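# Slide a loose steel cup fully onto the empty plug

## Task

Take one of the steel cups that is not on a fixture and lower it onto the plug of the fixture that has no cup, until it is fully seated. Do not disturb the cups already on the other fixtures, and open the gripper to release the cup at the end.

## Robot and tools

Robot: two 6-joint arms, left_arm and right_arm, each with a two-finger parallel gripper. In the shared scene frame the origin sits on the table top midway between the arms, +x points out over the table, +z points up, and left_arm is on the +y side. The names left and right refer to the arms, not to sides of any picture. Base of left_arm: (+0.046, +0.364, 0) m, quat_wxyz (+0.996, 0, 0, -0.093). Base of right_arm: (+0.001, -0.318, 0) m, quat_wxyz (+0.998, 0, 0, +0.065).

The command row (used by execute_actions and move) is a single flat list of 14 numbers covering both arms, even if only one moves: left_arm waist, shoulder, elbow, wrist pitch, wrist yaw, wrist roll, gripper opening, then the same seven for right_arm. The six joint numbers are absolute target angles in radians, in the same convention printed under Joint positions. Stated ranges: waist -2.618 to 3.054, shoulder 0.000 to 3.142, elbow 0.000 to 3.142, wrist pitch -1.571 to 1.571, wrist yaw -1.571 to 1.571, wrist roll -2.094 to 2.094. A target more than 0.036 rad outside a range (and beyond the current angle) gets the call rejected; a joint pushed to its true end is clipped there and the result may say "joint sent to its limit". The opening is an absolute value from -1 (closed) to +1 (fully open, about 0.094 m between pads). Optionally 12 more numbers from 0 to 1 may follow: stiffness multipliers for the six joints of left_arm, then the six of right_arm; they stay in force until changed.

execute_actions(actions): a list of up to 15 actions; each action is a table of up to 15 rows, one row per 1/30 s control step. If a table has fewer than 15 rows, its last row is held for the remaining steps. An empty list just returns the current state and images.

move(target, speed, blocking): target is one row as above, absolute joint angles. All joints travel along paths that finish together, so the hand traces a curve; duration is clamped to 0.5 to 10 s. speed (rad/s, 0.01 to 2, default 0.5) caps the joint with the longest travel. Finger values are sent at the start. Paths do not avoid obstacles or the other arm. blocking=false returns after 0.5 s while motion continues; use wait(0) to check, and wait or stop before sending anything new. The result adds a "move:" line: the ending (done, off_target, moving, held, fault), limits=held or limits=none, and each arm's joint furthest from its target.

wait(seconds): 0 to 10 s, arms keep their last command. stop(): brakes a running move; it needs some distance. zoom_image(camera, region): enlarges [x0, y0, x1, y1] pixels (at most 504 by 504) of the latest image from cam_head_left, cam_head_right, cam_high, cam_low, cam_left_wrist or cam_right_wrist. read_manual(section): only returns licence text. finished_scene(scene): pass the current scene number to end it; irreversible, so call only once the cup is seated and released.

Motion limits: each step, a joint's target is kept near its measured angle (waist 0.202, shoulder 0.258, elbow 0.238, wrist pitch 0.573, wrist yaw and roll 0.522 rad), and targets that would shift a gripper over 70 mm are scaled back. So far targets need several actions, and an unfinished motion should be re-commanded. The Joint targets line shows what the joints are currently driven toward; resend it to hold still.

Results: a state line per arm gives end_effector_position (m, point between the finger pads, about 1 cm behind the tips) and end_effector_quat_wxyz in the scene frame; it may be slightly off, more when reaching far. The gripper's fingers point along its +z and close along its y. Joint positions and Joint velocities list each arm's six joints then the pad gap in metres. grip_measured shows opening on the command scale. Step readings list joint angles at some steps; HELD marks held-back steps. "joint command not followed" means a clearance check altered some joint targets. FAULT lines report an arm stop; MOTOR HOT warns from 75 °C, and overheating stops or drops an arm.

Gripping: to hold the cup, command roughly 0.03 below grip_measured; smaller margins grip more gently. Readings may be off about 1 mm per gripper.

Cameras: image sizes are 504x504 for head, high and low cameras, 616x616 fisheye for wrist cameras; calibration (K, distortion, T_world_to_cam) is given per camera and may be slightly inaccurate.

Avoid: dropping the cup, knocking anything off the table, bumping the cups already on fixtures, fast impacts or pressing hard past contact, and letting the arms collide. Brief external tugs on the held cup or pushes on loose items can happen; keep a firm grip and recheck positions.

Each tool is called after "Request:" as a command line: name --argument value for each argument, lists and objects as JSON in quotes; but a table of rows of numbers goes row by row, as --pt "numbers of a row", without its own name.

## Session

Request:
execute_actions --actions '[]'

Scene clock: 0.00 s.
left_arm: end_effector_position=(+0.0222, +0.0294, +0.2033) grip_measured=+1.000 end_effector_quat_wxyz=(+0.171, +0.187, +0.912, -0.323) | right_arm: end_effector_position=(+0.2601, -0.1826, +0.2527) grip_measured=+1.000 end_effector_quat_wxyz=(+0.562, +0.534, +0.559, +0.294)
Joint names: [waist, shoulder, elbow, wrist pitch, wrist yaw, wrist roll]
Joint positions: left_arm=[-1.65   1.225  1.072 -0.747 -0.362 -1.302  0.094] | right_arm=[ 0.977  1.123  0.814 -0.518  1.303  2.054  0.094]
Joint velocities: left_arm=[-0.002  0.007 -0.012  0.007 -0.081 -0.051  0.   ] | right_arm=[ 0.002  0.012 -0.002 -0.066  0.051 -0.066  0.   ]
Joint targets: left_arm=[-1.650 1.219 1.079 -0.753 -0.371 -1.299] | right_arm=[0.977 1.116 0.825 -0.526 1.320 2.046]
Joint stiffness scale: left_arm=[1. 1. 1. 1. 1. 1.] | right_arm=[1. 1. 1. 1. 1. 1.]

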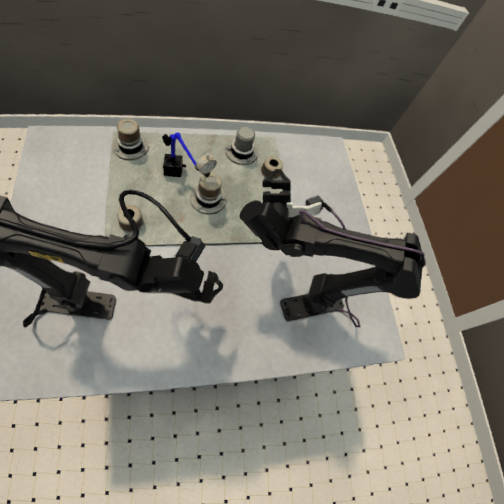

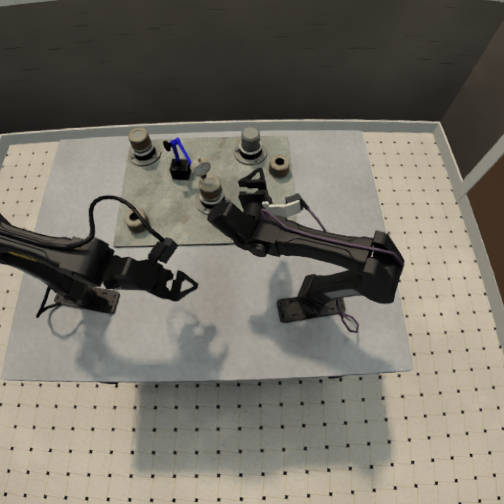

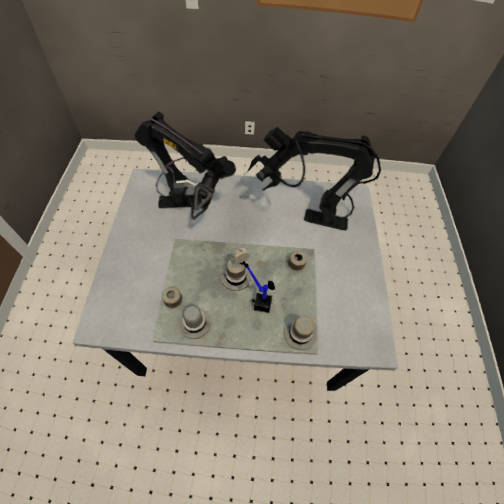

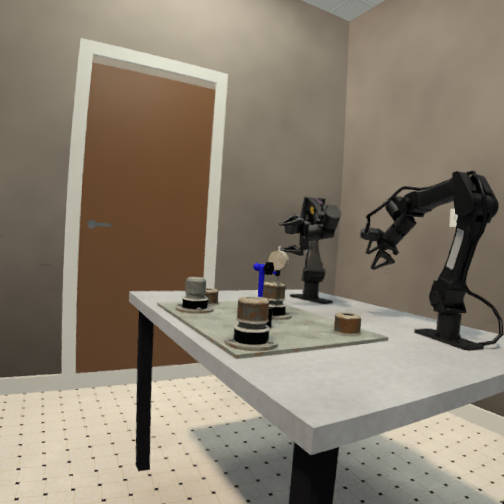

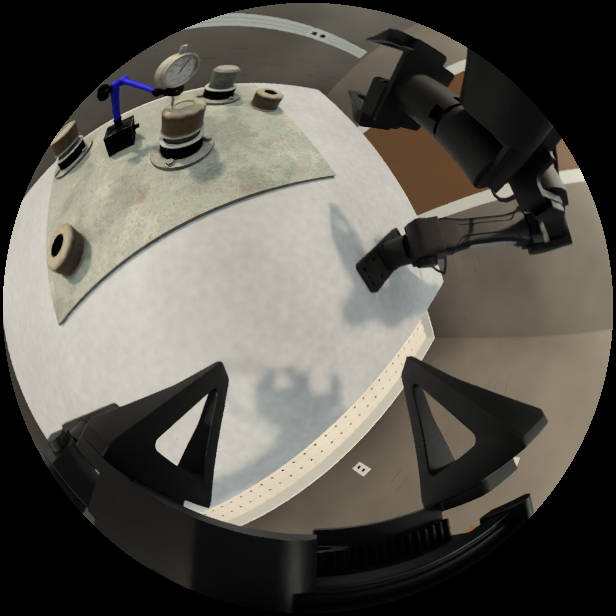

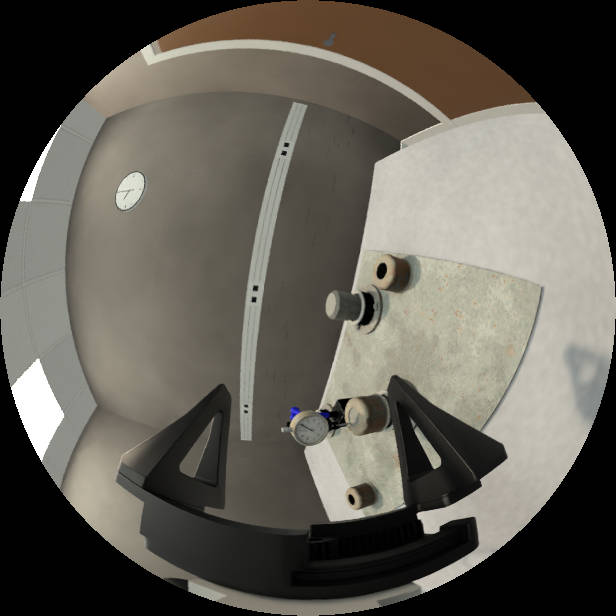

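Request:
zoom_image --camera "cam_high" --region '[140, 230, 340, 360]'

Request:
zoom_image --camera "cam_low" --region '[150, 240, 390, 370]'

Request:
zoom_image --camera "cam_head_right" --region '[200, 110, 320, 200]'

Request:
zoom_image --camera "cam_head_left" --region '[200, 110, 320, 200]'

Region (140, 230, 340, 360) of cam_high's 504x504 image, scaled by 2.520, with more detail than that image has; it fills the top 328 rows of this view, and the rest is white.

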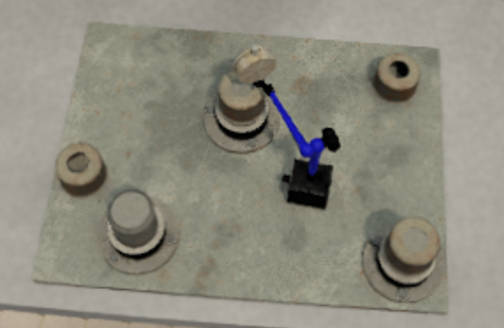

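Region (150, 240, 390, 370) of cam_low's 504x504 image, scaled by 2.100, with more detail than that image has; it fills the top 273 rows of this view, and the rest is white.

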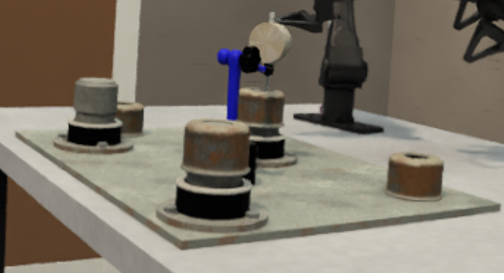

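Region (200, 110, 320, 200) of cam_head_right's 504x504 image, scaled by 4.200, with more detail than that image has; it fills the top 378 rows of this view, and the rest is white.

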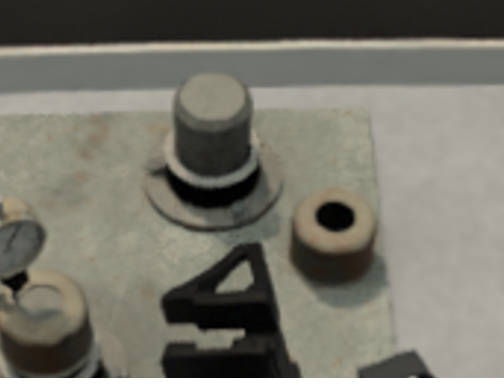

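Region (200, 110, 320, 200) of cam_head_left's 504x504 image, scaled by 4.200, with more detail than that image has; it fills the top 378 rows of this view, and the rest is white.

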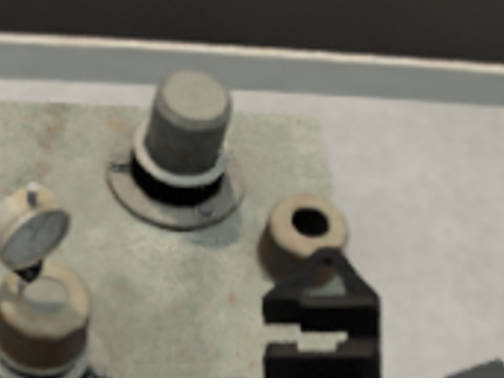

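Request:
move --target '[-1.65,1.219,1.079,-0.753,-0.371,-1.299,1,0.008,1.568,0.836,0.034,0,0,1]' --speed 1.0

Scene clock: 16.17 s.
left_arm: end_effector_position=(+0.0218, +0.0295, +0.2031) grip_measured=+1.000 end_effector_quat_wxyz=(+0.170, +0.188, +0.912, -0.323) | right_arm: end_effector_position=(+0.4179, -0.2581, +0.0916) grip_measured=+1.000 end_effector_quat_wxyz=(+0.401, -0.061, +0.914, +0.027)
Joint names: [waist, shoulder, elbow, wrist pitch, wrist yaw, wrist roll]
Joint positions: left_arm=[-1.65   1.225  1.072 -0.747 -0.36  -1.302  0.094] | right_arm=[0.014 1.562 0.814 0.005 0.007 0.007 0.094]
Joint velocities: left_arm=[ 0.022 -0.007  0.002  0.007 -0.051 -0.007  0.   ] | right_arm=[-0.002  0.012  0.007 -0.051  0.037 -0.11   0.   ]
Joint targets: left_arm=[-1.650 1.219 1.079 -0.753 -0.371 -1.299] | right_arm=[0.008 1.568 0.836 0.034 0.000 0.000]
Joint stiffness scale: left_arm=[1. 1. 1. 1. 1. 1.] | right_arm=[1. 1. 1. 1. 1. 1.]
move: off_target (right_arm); limits=none; left_arm: farthest joint: the wrist yaw, 0.011 radians from its target (0.009 radians at the start); right_arm: farthest joint: the wrist pitch, 0.029 radians from its target (0.552 radians at the start)
camera_calibration (this result's frames):
cam_left_wrist: T_world_to_cam=[[-0.481551, -0.727751, 0.488351, -0.0693834], [-0.853404, 0.516219, -0.0722407, 0.0565863], [-0.199523, -0.451548, -0.869652, 0.288408], [0, 0, 0, 1]] pos_world=[0.0724233, 0.0505255, 0.288786]
cam_right_wrist: T_world_to_cam=[[0.0807471, -0.995878, -0.0413044, -0.285377], [-0.956756, -0.065823, -0.283347, 0.457162], [0.279461, 0.0623977, -0.958127, 0.0839071], [0, 0, 0, 1]] pos_world=[0.436987, -0.259344, 0.198142]

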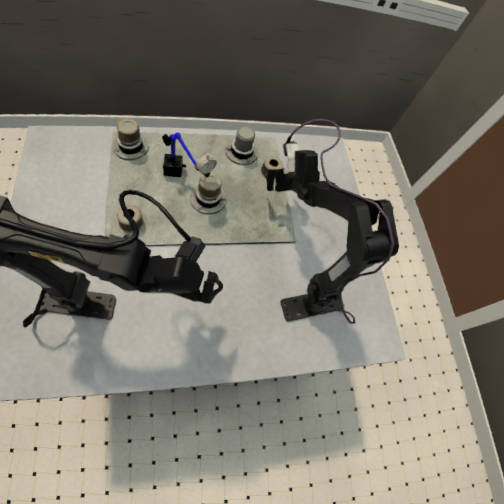

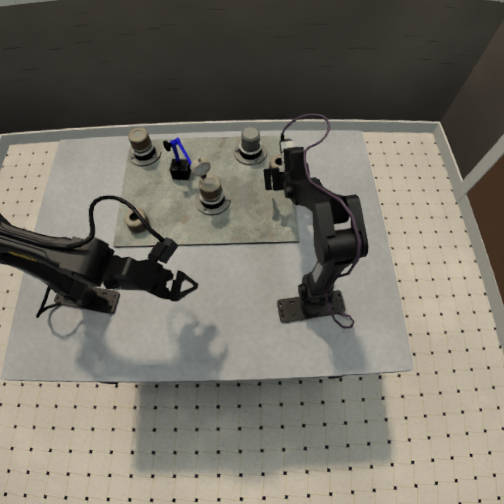

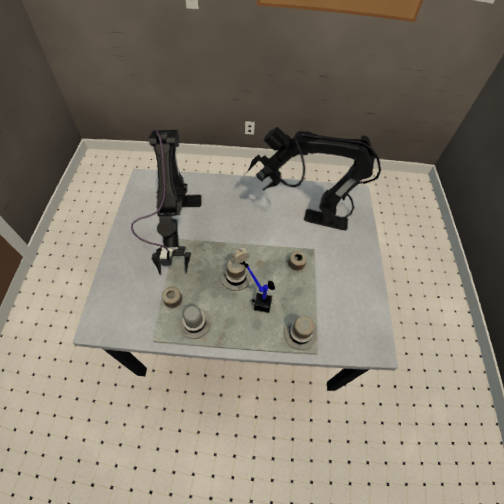

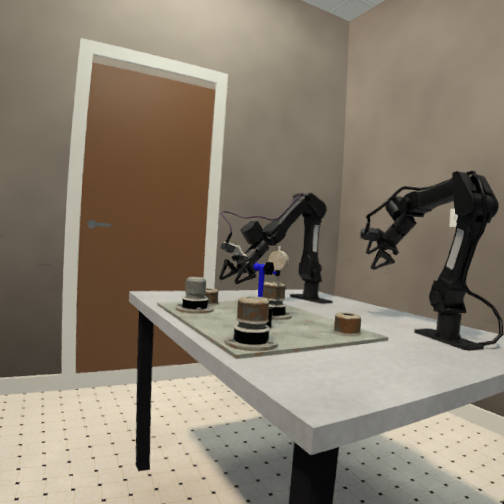

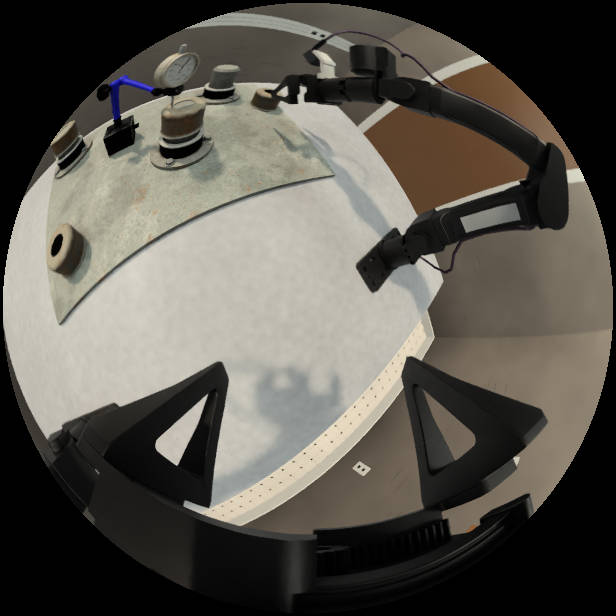

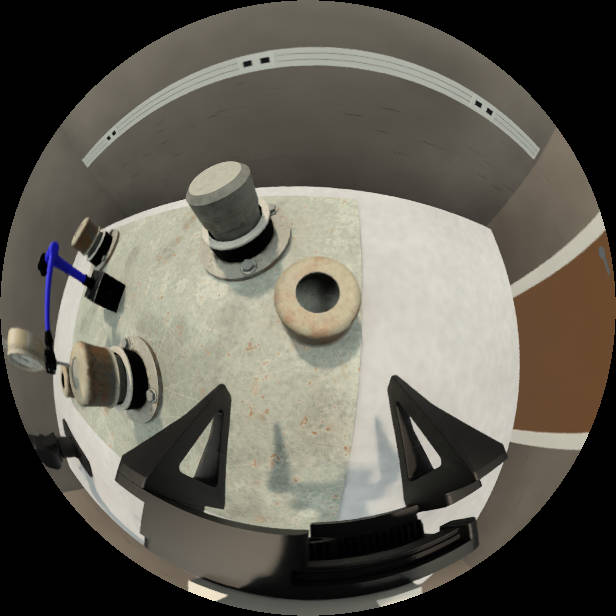

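Request:
zoom_image --camera "cam_right_wrist" --region '[170, 150, 410, 390]'

Request:
zoom_image --camera "cam_low" --region '[160, 230, 290, 360]'

Region (170, 150, 410, 390) of cam_right_wrist's 616x616 image, scaled by 2.100, with more detail than that image has.

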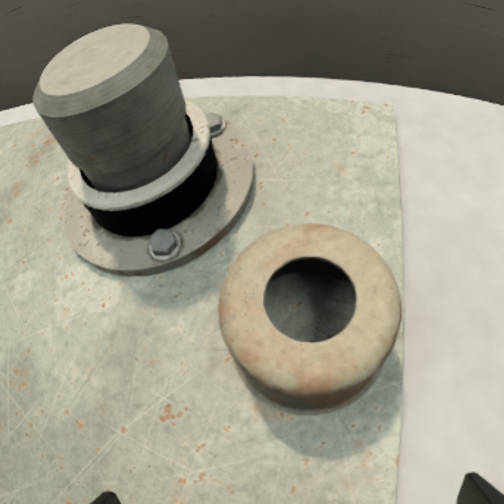

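Region (160, 230, 290, 360) of cam_low's 504x504 image, scaled by 3.877, with more detail than that image has.

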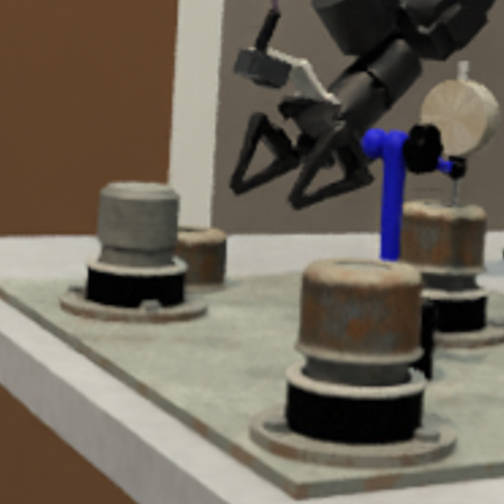

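Request:
move --target '[-1.65,1.219,1.079,-0.753,-0.371,-1.299,1,-0.004,1.935,0.99,0.29,0,0,1]' --speed 0.5

Scene clock: 26.60 s.
left_arm: end_effector_position=(+0.0216, +0.0295, +0.2031) grip_measured=+1.000 end_effector_quat_wxyz=(+0.169, +0.188, +0.912, -0.323) | right_arm: end_effector_position=(+0.4832, -0.2529, +0.0300) grip_measured=+1.000 end_effector_quat_wxyz=(+0.410, -0.057, +0.910, +0.026)
Joint names: [waist, shoulder, elbow, wrist pitch, wrist yaw, wrist roll]
Joint positions: left_arm=[-1.65   1.225  1.072 -0.747 -0.359 -1.302  0.094] | right_arm=[0.005 1.936 0.953 0.26  0.006 0.007 0.094]
Joint velocities: left_arm=[-0.002  0.002  0.012  0.095 -0.037  0.022  0.   ] | right_arm=[ 0.007 -0.022  0.002  0.007 -0.037  0.081  0.   ]
Joint targets: left_arm=[-1.650 1.219 1.079 -0.753 -0.371 -1.299] | right_arm=[-0.004 1.935 0.990 0.290 -0.000 -0.000]
Joint stiffness scale: left_arm=[1. 1. 1. 1. 1. 1.] | right_arm=[1. 1. 1. 1. 1. 1.]
move: off_target (right_arm); limits=none; left_arm: farthest joint: the wrist yaw, 0.012 radians from its target (0.011 radians at the start); right_arm: farthest joint: the elbow, 0.037 radians from its target (0.176 radians at the start)
camera_calibration (this result's frames):
cam_left_wrist: T_world_to_cam=[[-0.481646, -0.727523, 0.488597, -0.0695001], [-0.853099, 0.516843, -0.0713813, 0.0562119], [-0.200596, -0.451203, -0.869585, 0.288323], [0, 0, 0, 1]] pos_world=[0.0723164, 0.0504762, 0.288691]
cam_right_wrist: T_world_to_cam=[[0.0739356, -0.996357, -0.0425059, -0.284778], [-0.951249, -0.0576625, -0.302987, 0.50251], [0.299432, 0.0628352, -0.952046, -0.00333311], [0, 0, 0, 1]] pos_world=[0.500066, -0.254555, 0.136976]

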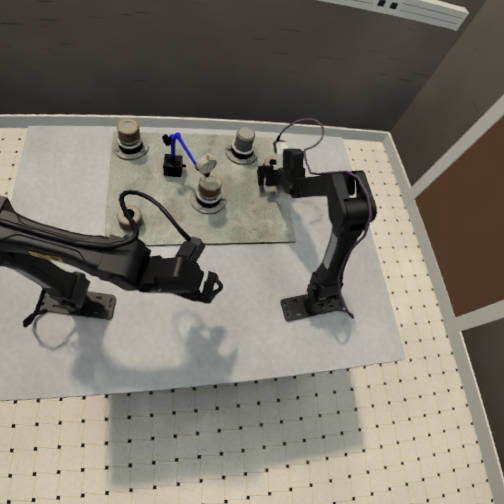

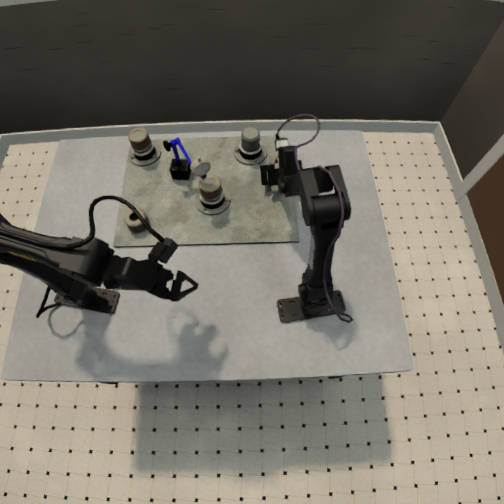

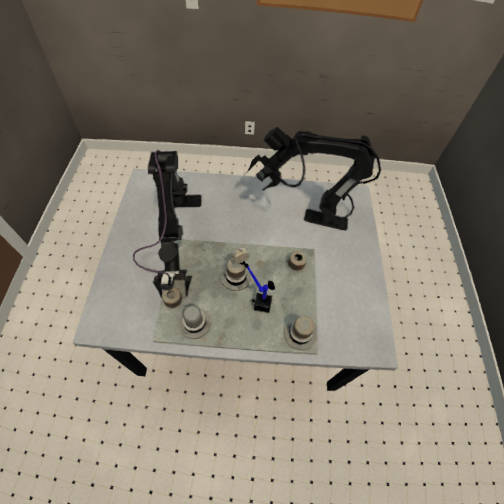

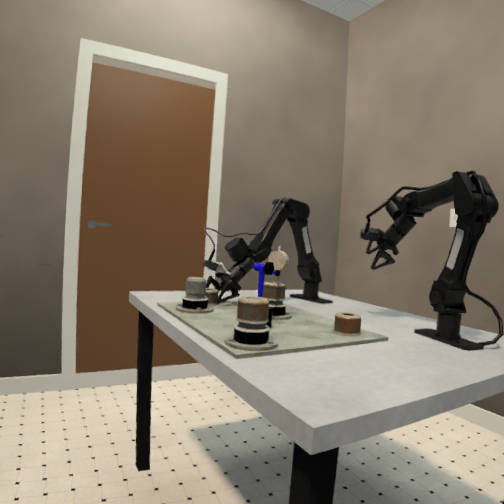

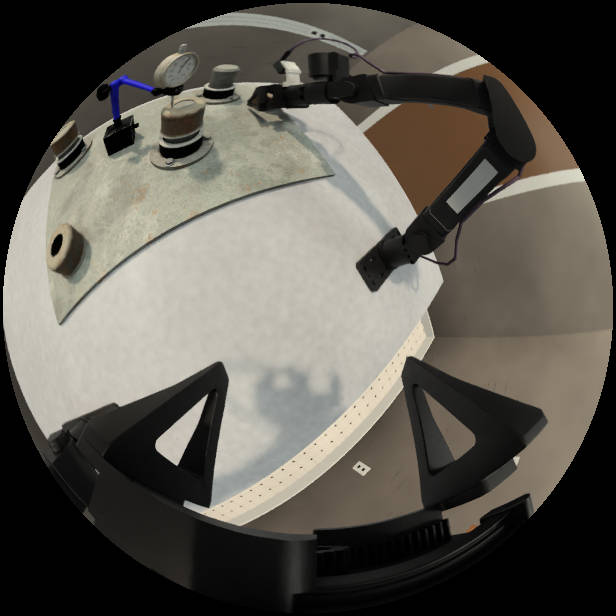

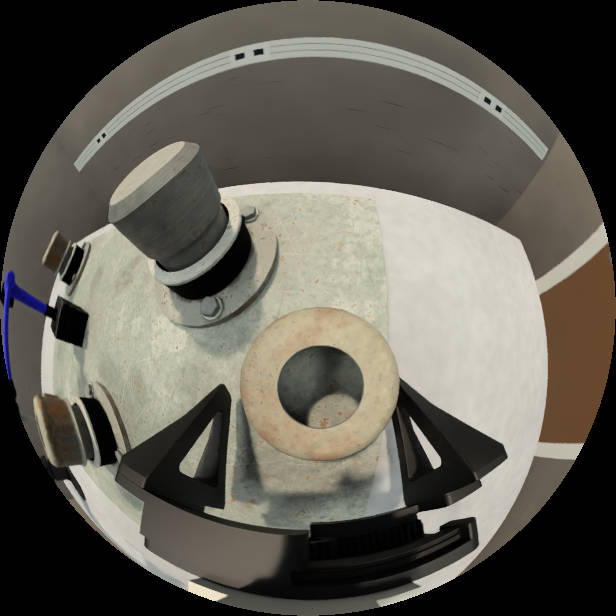

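Request:
execute_actions --actions '[[[-1.65,1.219,1.079,-0.753,-0.371,-1.299,1,-0.007,1.939,1.0,0.29,0,0,1],[-1.65,1.219,1.079,-0.753,-0.371,-1.299,1,-0.009,1.941,1.008,0.29,0,0,1],[-1.65,1.219,1.079,-0.753,-0.371,-1.299,1,-0.011,1.943,1.014,0.29,0,0,1],[-1.65,1.219,1.079,-0.753,-0.371,-1.299,1,-0.012,1.945,1.02,0.29,0,0,1]]]'

Scene clock: 30.33 s.
left_arm: end_effector_position=(+0.0216, +0.0295, +0.2031) grip_measured=+1.000 end_effector_quat_wxyz=(+0.169, +0.188, +0.912, -0.323) | right_arm: end_effector_position=(+0.4960, -0.2554, +0.0425) grip_measured=+1.000 end_effector_quat_wxyz=(+0.428, -0.052, +0.902, +0.026)
Joint names: [waist, shoulder, elbow, wrist pitch, wrist yaw, wrist roll]
Joint positions: left_arm=[-1.65   1.225  1.072 -0.747 -0.359 -1.302  0.094] | right_arm=[-0.004  1.941  0.988  0.267  0.005  0.007  0.094]
Joint velocities: left_arm=[ 0.002 -0.002 -0.012 -0.051  0.022  0.037  0.   ] | right_arm=[ 0.007 -0.012 -0.017 -0.007  0.066 -0.037  0.   ]
Joint targets: left_arm=[-1.650 1.219 1.079 -0.753 -0.371 -1.299] | right_arm=[-0.012 1.945 1.020 0.290 0.000 0.000]
Joint stiffness scale: left_arm=[1. 1. 1. 1. 1. 1.] | right_arm=[1. 1. 1. 1. 1. 1.]
Step readings (joint positions):
0: left_arm=[-1.650 1.225 1.072 -0.747 -0.359 -1.302] | right_arm=[0.005 1.936 0.953 0.260 0.006 0.007]
1: left_arm=[-1.650 1.225 1.072 -0.747 -0.359 -1.302] | right_arm=[0.005 1.936 0.953 0.260 0.006 0.007]
2: left_arm=[-1.650 1.225 1.072 -0.747 -0.359 -1.302] | right_arm=[0.004 1.936 0.955 0.260 0.006 0.007]
4: left_arm=[-1.650 1.225 1.072 -0.747 -0.359 -1.302] | right_arm=[0.002 1.939 0.967 0.260 0.005 0.007]
8: left_arm=[-1.650 1.225 1.072 -0.747 -0.359 -1.302] | right_arm=[-0.003 1.941 0.987 0.266 0.005 0.007]
15: Joint positions above
camera_calibration (this result's frames):
cam_left_wrist: T_world_to_cam=[[-0.481646, -0.727523, 0.488597, -0.0695001], [-0.853099, 0.516843, -0.0713813, 0.0562119], [-0.200596, -0.451203, -0.869585, 0.288323], [0, 0, 0, 1]] pos_world=[0.0723164, 0.0504762, 0.288691]
cam_right_wrist: T_world_to_cam=[[0.0674117, -0.9967, -0.0452256, -0.284472], [-0.939688, -0.0481906, -0.338622, 0.516489], [0.335325, 0.065325, -0.939835, -0.0128174], [0, 0, 0, 1]] pos_world=[0.508813, -0.257806, 0.149983]

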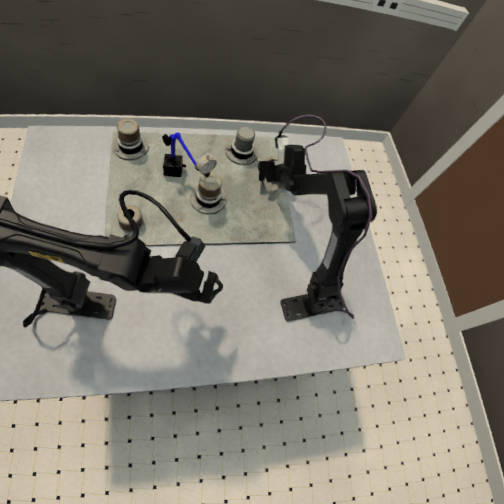

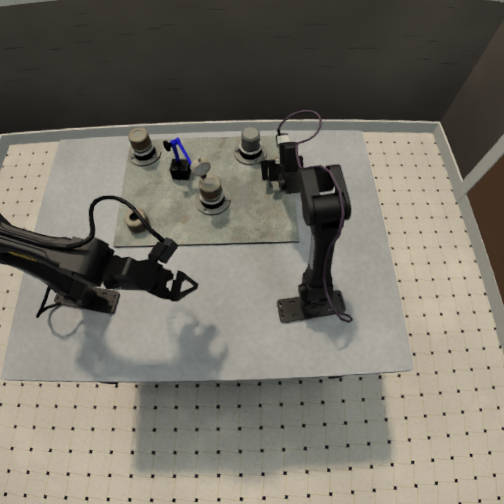

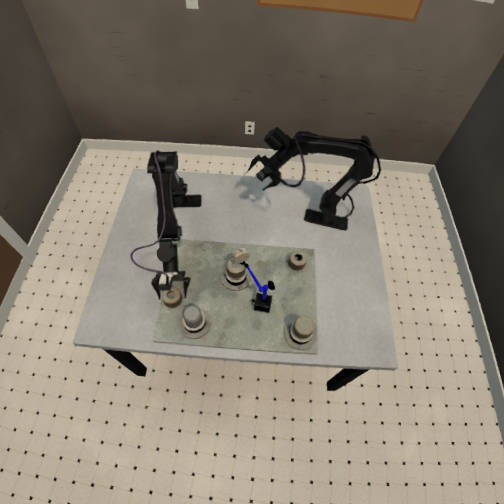

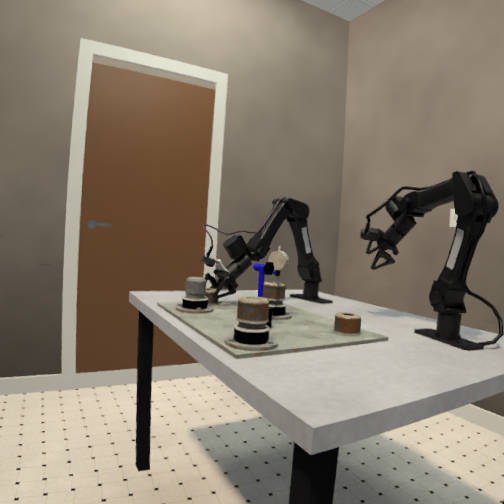

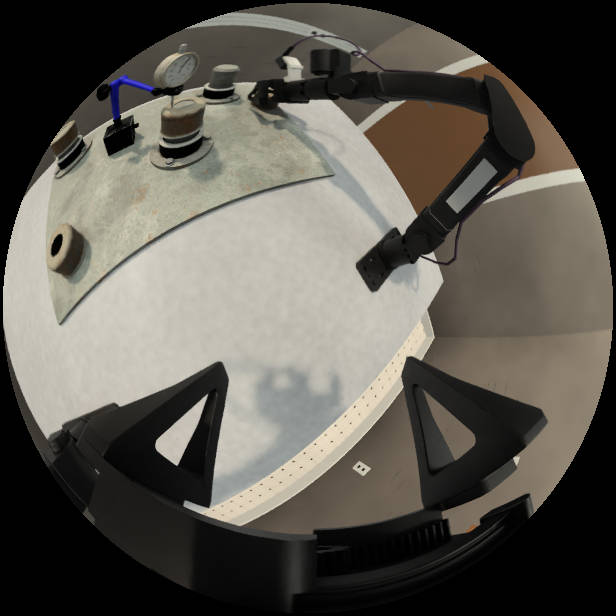

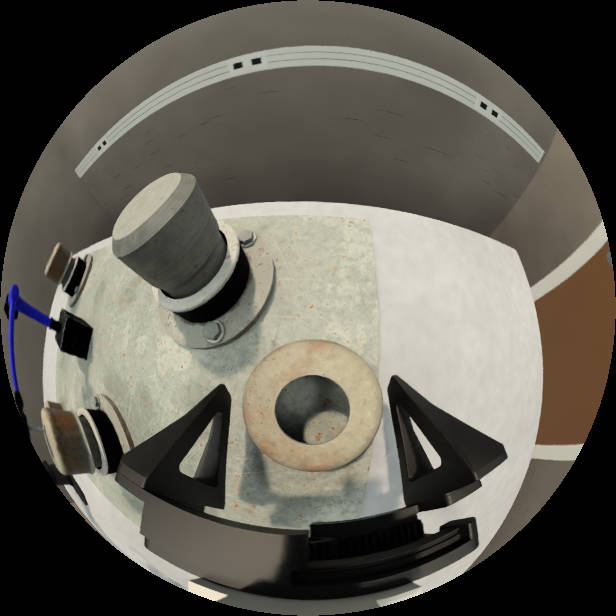

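Request:
execute_actions --actions '[[[-1.65,1.219,1.079,-0.753,-0.371,-1.299,1,-0.012,1.95,1.02,0.29,0,0,0.95],[-1.65,1.219,1.079,-0.753,-0.371,-1.299,1,-0.012,1.955,1.02,0.29,0,0,0.9],[-1.65,1.219,1.079,-0.753,-0.371,-1.299,1,-0.012,1.96,1.02,0.29,0,0,0.85],[-1.65,1.219,1.079,-0.753,-0.371,-1.299,1,-0.012,1.96,1.02,0.29,0,0,0.8],[-1.65,1.219,1.079,-0.753,-0.371,-1.299,1,-0.012,1.96,1.02,0.29,0,0,0.75],[-1.65,1.219,1.079,-0.753,-0.371,-1.299,1,-0.012,1.96,1.02,0.29,0,0,0.7],[-1.65,1.219,1.079,-0.753,-0.371,-1.299,1,-0.012,1.96,1.02,0.29,0,0,0.65],[-1.65,1.219,1.079,-0.753,-0.371,-1.299,1,-0.012,1.96,1.02,0.29,0,0,0.61],[-1.65,1.219,1.079,-0.753,-0.371,-1.299,1,-0.012,1.96,1.02,0.29,0,0,0.58],[-1.65,1.219,1.079,-0.753,-0.371,-1.299,1,-0.012,1.96,1.02,0.29,0,0,0.55],[-1.65,1.219,1.079,-0.753,-0.371,-1.299,1,-0.012,1.96,1.02,0.29,0,0,0.53],[-1.65,1.219,1.079,-0.753,-0.371,-1.299,1,-0.012,1.96,1.02,0.29,0,0,0.51],[-1.65,1.219,1.079,-0.753,-0.371,-1.299,1,-0.012,1.96,1.02,0.29,0,0,0.49],[-1.65,1.219,1.079,-0.753,-0.371,-1.299,1,-0.012,1.96,1.02,0.29,0,0,0.47],[-1.65,1.219,1.079,-0.753,-0.371,-1.299,1,-0.012,1.96,1.02,0.29,0,0,0.45]],[[-1.65,1.219,1.079,-0.753,-0.371,-1.299,1,-0.012,1.96,1.02,0.29,0,0,0.43],[-1.65,1.219,1.079,-0.753,-0.371,-1.299,1,-0.012,1.96,1.02,0.29,0,0,0.41],[-1.65,1.219,1.079,-0.753,-0.371,-1.299,1,-0.012,1.96,1.02,0.29,0,0,0.39],[-1.65,1.219,1.079,-0.753,-0.371,-1.299,1,-0.012,1.96,1.02,0.29,0,0,0.37],[-1.65,1.219,1.079,-0.753,-0.371,-1.299,1,-0.012,1.96,1.02,0.29,0,0,0.35]]]'

Scene clock: 33.87 s.
left_arm: end_effector_position=(+0.0216, +0.0295, +0.2031) grip_measured=+1.000 end_effector_quat_wxyz=(+0.169, +0.188, +0.912, -0.323) | right_arm: end_effector_position=(+0.4952, -0.2573, +0.0353) grip_measured=+0.473 end_effector_quat_wxyz=(+0.421, -0.051, +0.905, +0.024)
Joint names: [waist, shoulder, elbow, wrist pitch, wrist yaw, wrist roll]
Joint positions: left_arm=[-1.65   1.225  1.072 -0.747 -0.359 -1.302  0.094] | right_arm=[-0.007  1.956  0.988  0.269  0.007  0.006  0.069]
Joint velocities: left_arm=[-0.007 -0.022 -0.002  0.007 -0.037  0.022  0.   ] | right_arm=[-0.002 -0.012 -0.007  0.051 -0.022  0.007 -0.002]
Joint targets: left_arm=[-1.650 1.219 1.079 -0.753 -0.371 -1.299] | right_arm=[-0.012 1.960 1.020 0.290 -0.000 0.000]
Joint stiffness scale: left_arm=[1. 1. 1. 1. 1. 1.] | right_arm=[1. 1. 1. 1. 1. 1.]
Step readings (joint positions; steps 1 to 15: 1st action; 16 to 30: 2nd action):
0: left_arm=[-1.650 1.225 1.072 -0.747 -0.359 -1.302] | right_arm=[-0.004 1.941 0.988 0.267 0.005 0.007]
1: left_arm=[-1.650 1.225 1.072 -0.747 -0.359 -1.302] | right_arm=[-0.004 1.941 0.988 0.267 0.005 0.007]
2: left_arm=[-1.650 1.225 1.072 -0.747 -0.359 -1.302] | right_arm=[-0.004 1.941 0.988 0.267 0.005 0.007]
4: left_arm=[-1.650 1.225 1.072 -0.747 -0.359 -1.302] | right_arm=[-0.004 1.944 0.988 0.269 0.005 0.007]
8: left_arm=[-1.650 1.225 1.072 -0.747 -0.359 -1.302] | right_arm=[-0.004 1.955 0.988 0.269 0.005 0.007]
15: left_arm=[-1.650 1.225 1.072 -0.747 -0.359 -1.302] | right_arm=[-0.007 1.956 0.988 0.269 0.007 0.006]
16: left_arm=[-1.650 1.225 1.072 -0.747 -0.359 -1.302] | right_arm=[-0.007 1.956 0.988 0.269 0.007 0.006]
17: left_arm=[-1.650 1.225 1.072 -0.747 -0.359 -1.302] | right_arm=[-0.007 1.956 0.988 0.269 0.007 0.006]
19: left_arm=[-1.650 1.225 1.072 -0.747 -0.359 -1.302] | right_arm=[-0.007 1.956 0.988 0.269 0.007 0.006]
23: left_arm=[-1.650 1.225 1.072 -0.747 -0.359 -1.302] | right_arm=[-0.007 1.956 0.988 0.269 0.007 0.006]
30: Joint positions above
camera_calibration (this result's frames):
cam_left_wrist: T_world_to_cam=[[-0.481646, -0.727523, 0.488597, -0.0695001], [-0.853099, 0.516843, -0.0713813, 0.0562119], [-0.200596, -0.451203, -0.869585, 0.288323], [0, 0, 0, 1]] pos_world=[0.0723164, 0.0504762, 0.288691]
cam_right_wrist: T_world_to_cam=[[0.0628294, -0.997092, -0.0431337, -0.284547], [-0.944473, -0.0454358, -0.325431, 0.515845], [0.322525, 0.0611853, -0.944581, -0.0137437], [0, 0, 0, 1]] pos_world=[0.509512, -0.25944, 0.142616]

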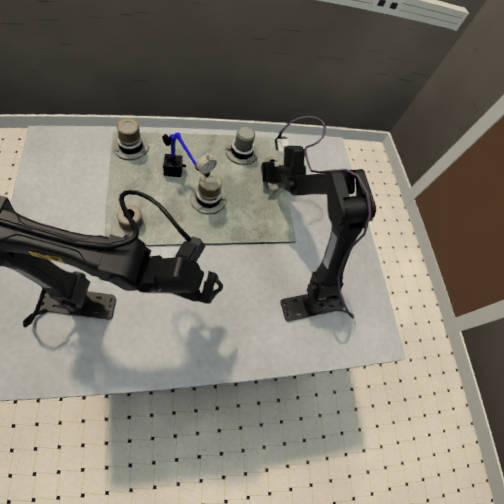

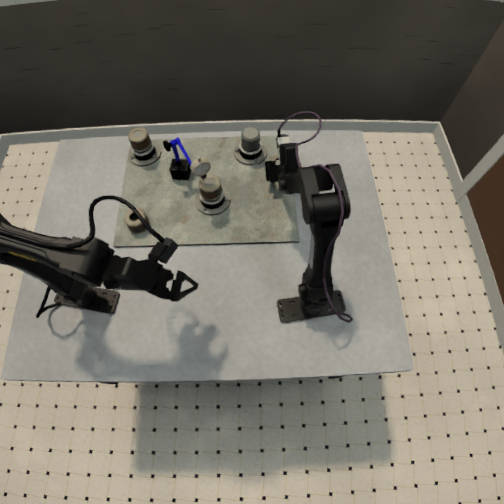

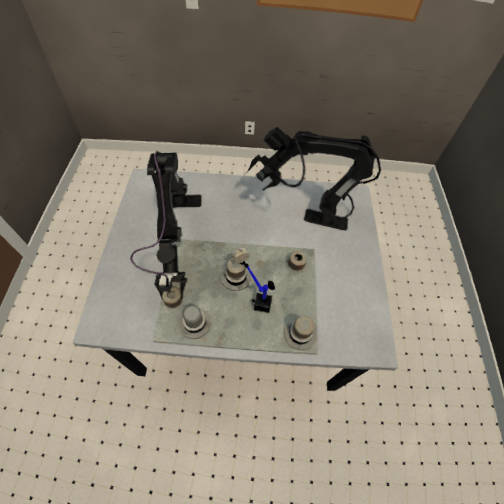

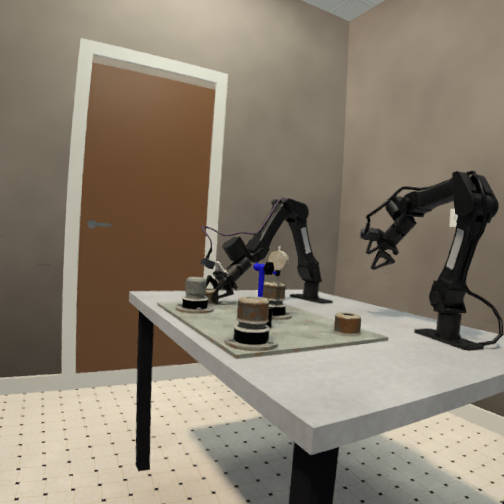

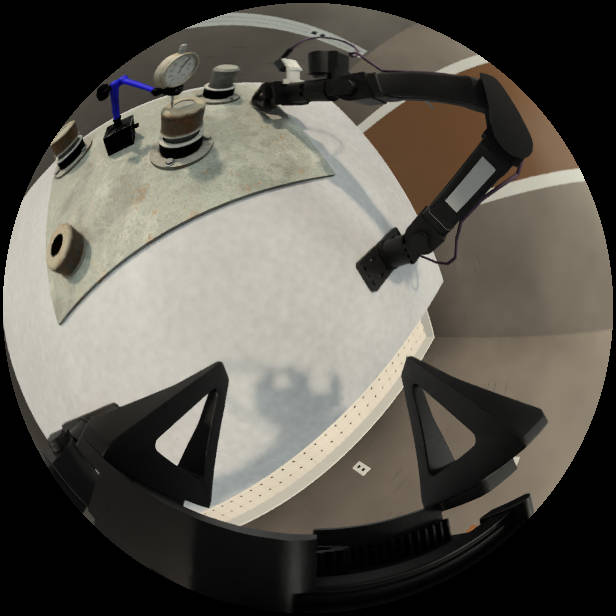

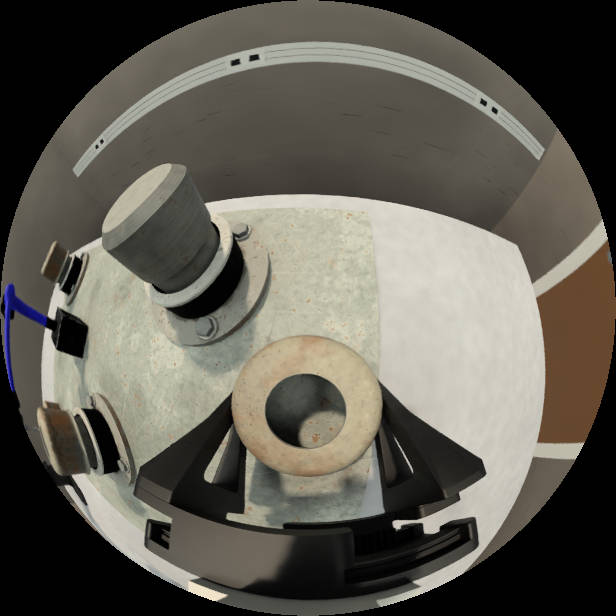

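Request:
move --target '[-1.65,1.219,1.079,-0.753,-0.371,-1.299,1,0.14,1.732,1.30,-0.215,0,0,0.43]' --speed 0.5

Scene clock: 38.87 s.
left_arm: end_effector_position=(+0.0214, +0.0295, +0.2030) grip_measured=+1.000 end_effector_quat_wxyz=(+0.169, +0.188, +0.912, -0.323) | right_arm: end_effector_position=(+0.4792, -0.1878, +0.1373) grip_measured=+0.473 end_effector_quat_wxyz=(+0.390, -0.118, +0.912, +0.052)
Joint names: [waist, shoulder, elbow, wrist pitch, wrist yaw, wrist roll]
Joint positions: left_arm=[-1.65   1.225  1.072 -0.747 -0.357 -1.302  0.094] | right_arm=[ 0.135  1.772  1.258 -0.249  0.003  0.006  0.069]
Joint velocities: left_arm=[ 0.007 -0.002 -0.002 -0.022  0.081  0.022  0.   ] | right_arm=[-0.002 -0.002 -0.022 -0.022  0.022 -0.11   0.   ]
Joint targets: left_arm=[-1.650 1.219 1.079 -0.753 -0.371 -1.299] | right_arm=[0.140 1.732 1.300 -0.215 0.000 -0.000]
Joint stiffness scale: left_arm=[1. 1. 1. 1. 1. 1.] | right_arm=[1. 1. 1. 1. 1. 1.]
move: off_target (right_arm); limits=none; left_arm: farthest joint: the wrist yaw, 0.014 radians from its target (0.012 radians at the start); right_arm: farthest joint: the elbow, 0.042 radians from its target (0.312 radians at the start)
camera_calibration (this result's frames):
cam_left_wrist: T_world_to_cam=[[-0.48174, -0.727295, 0.488844, -0.0696168], [-0.852793, 0.517466, -0.0705221, 0.0558377], [-0.20167, -0.450856, -0.869516, 0.288237], [0, 0, 0, 1]] pos_world=[0.0722094, 0.0504271, 0.288596]
cam_right_wrist: T_world_to_cam=[[0.20401, -0.97806, -0.0421806, -0.274012], [-0.946178, -0.185935, -0.264906, 0.503173], [0.251251, 0.0939538, -0.963351, 0.126359], [0, 0, 0, 1]] pos_world=[0.500245, -0.186314, 0.243464]

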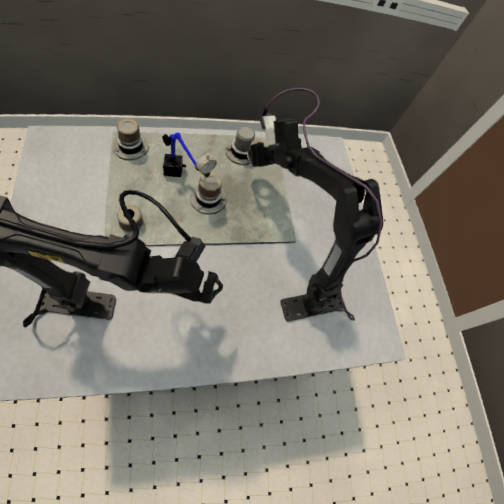

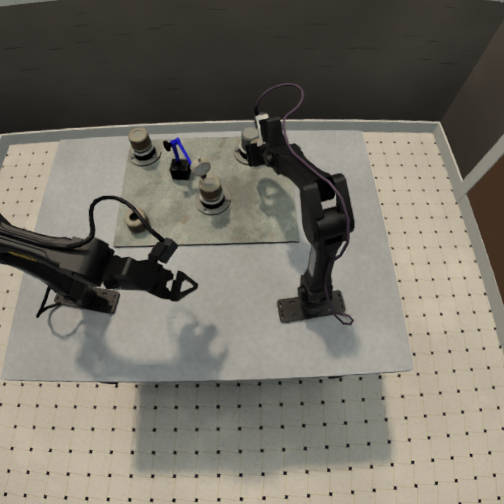

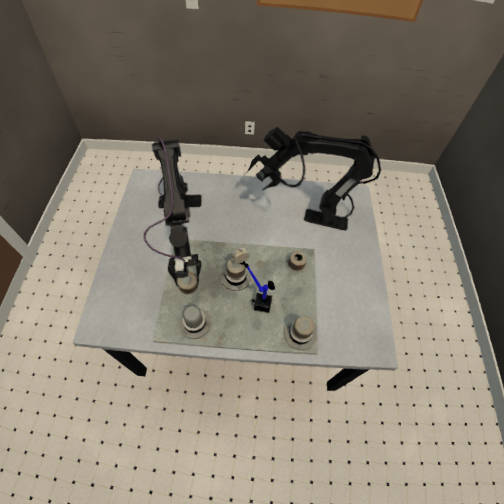

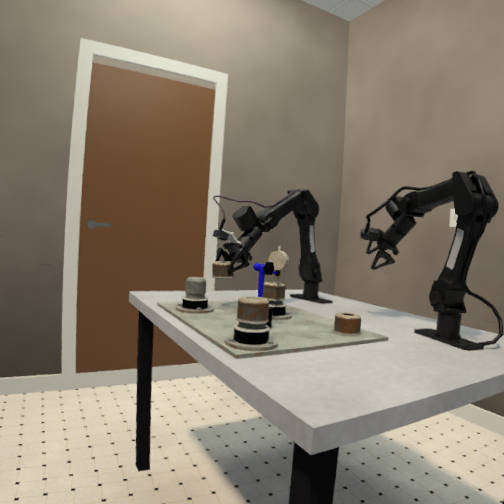

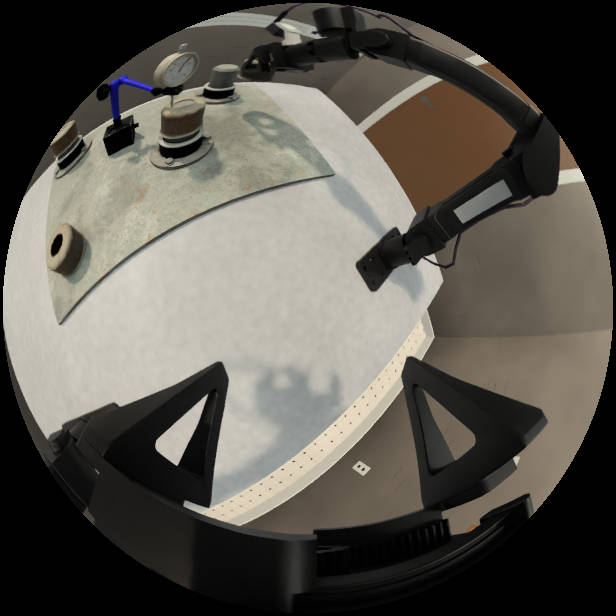

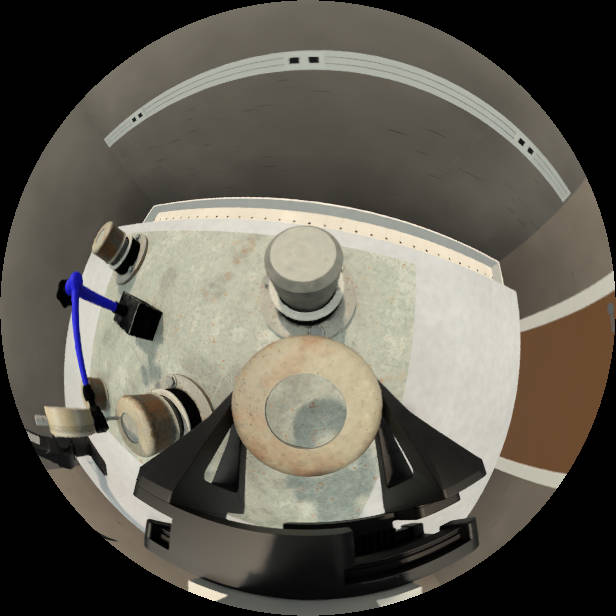

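Request:
zoom_image --camera "cam_right_wrist" --region '[245, 215, 365, 335]'

Region (245, 215, 365, 335) of cam_right_wrist's 616x616 image, scaled by 4.200, with more detail than that image has.

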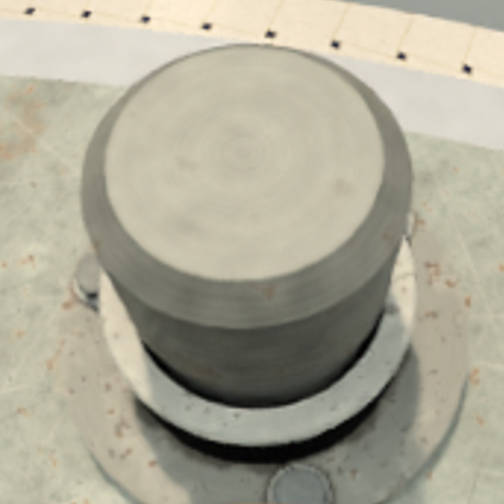

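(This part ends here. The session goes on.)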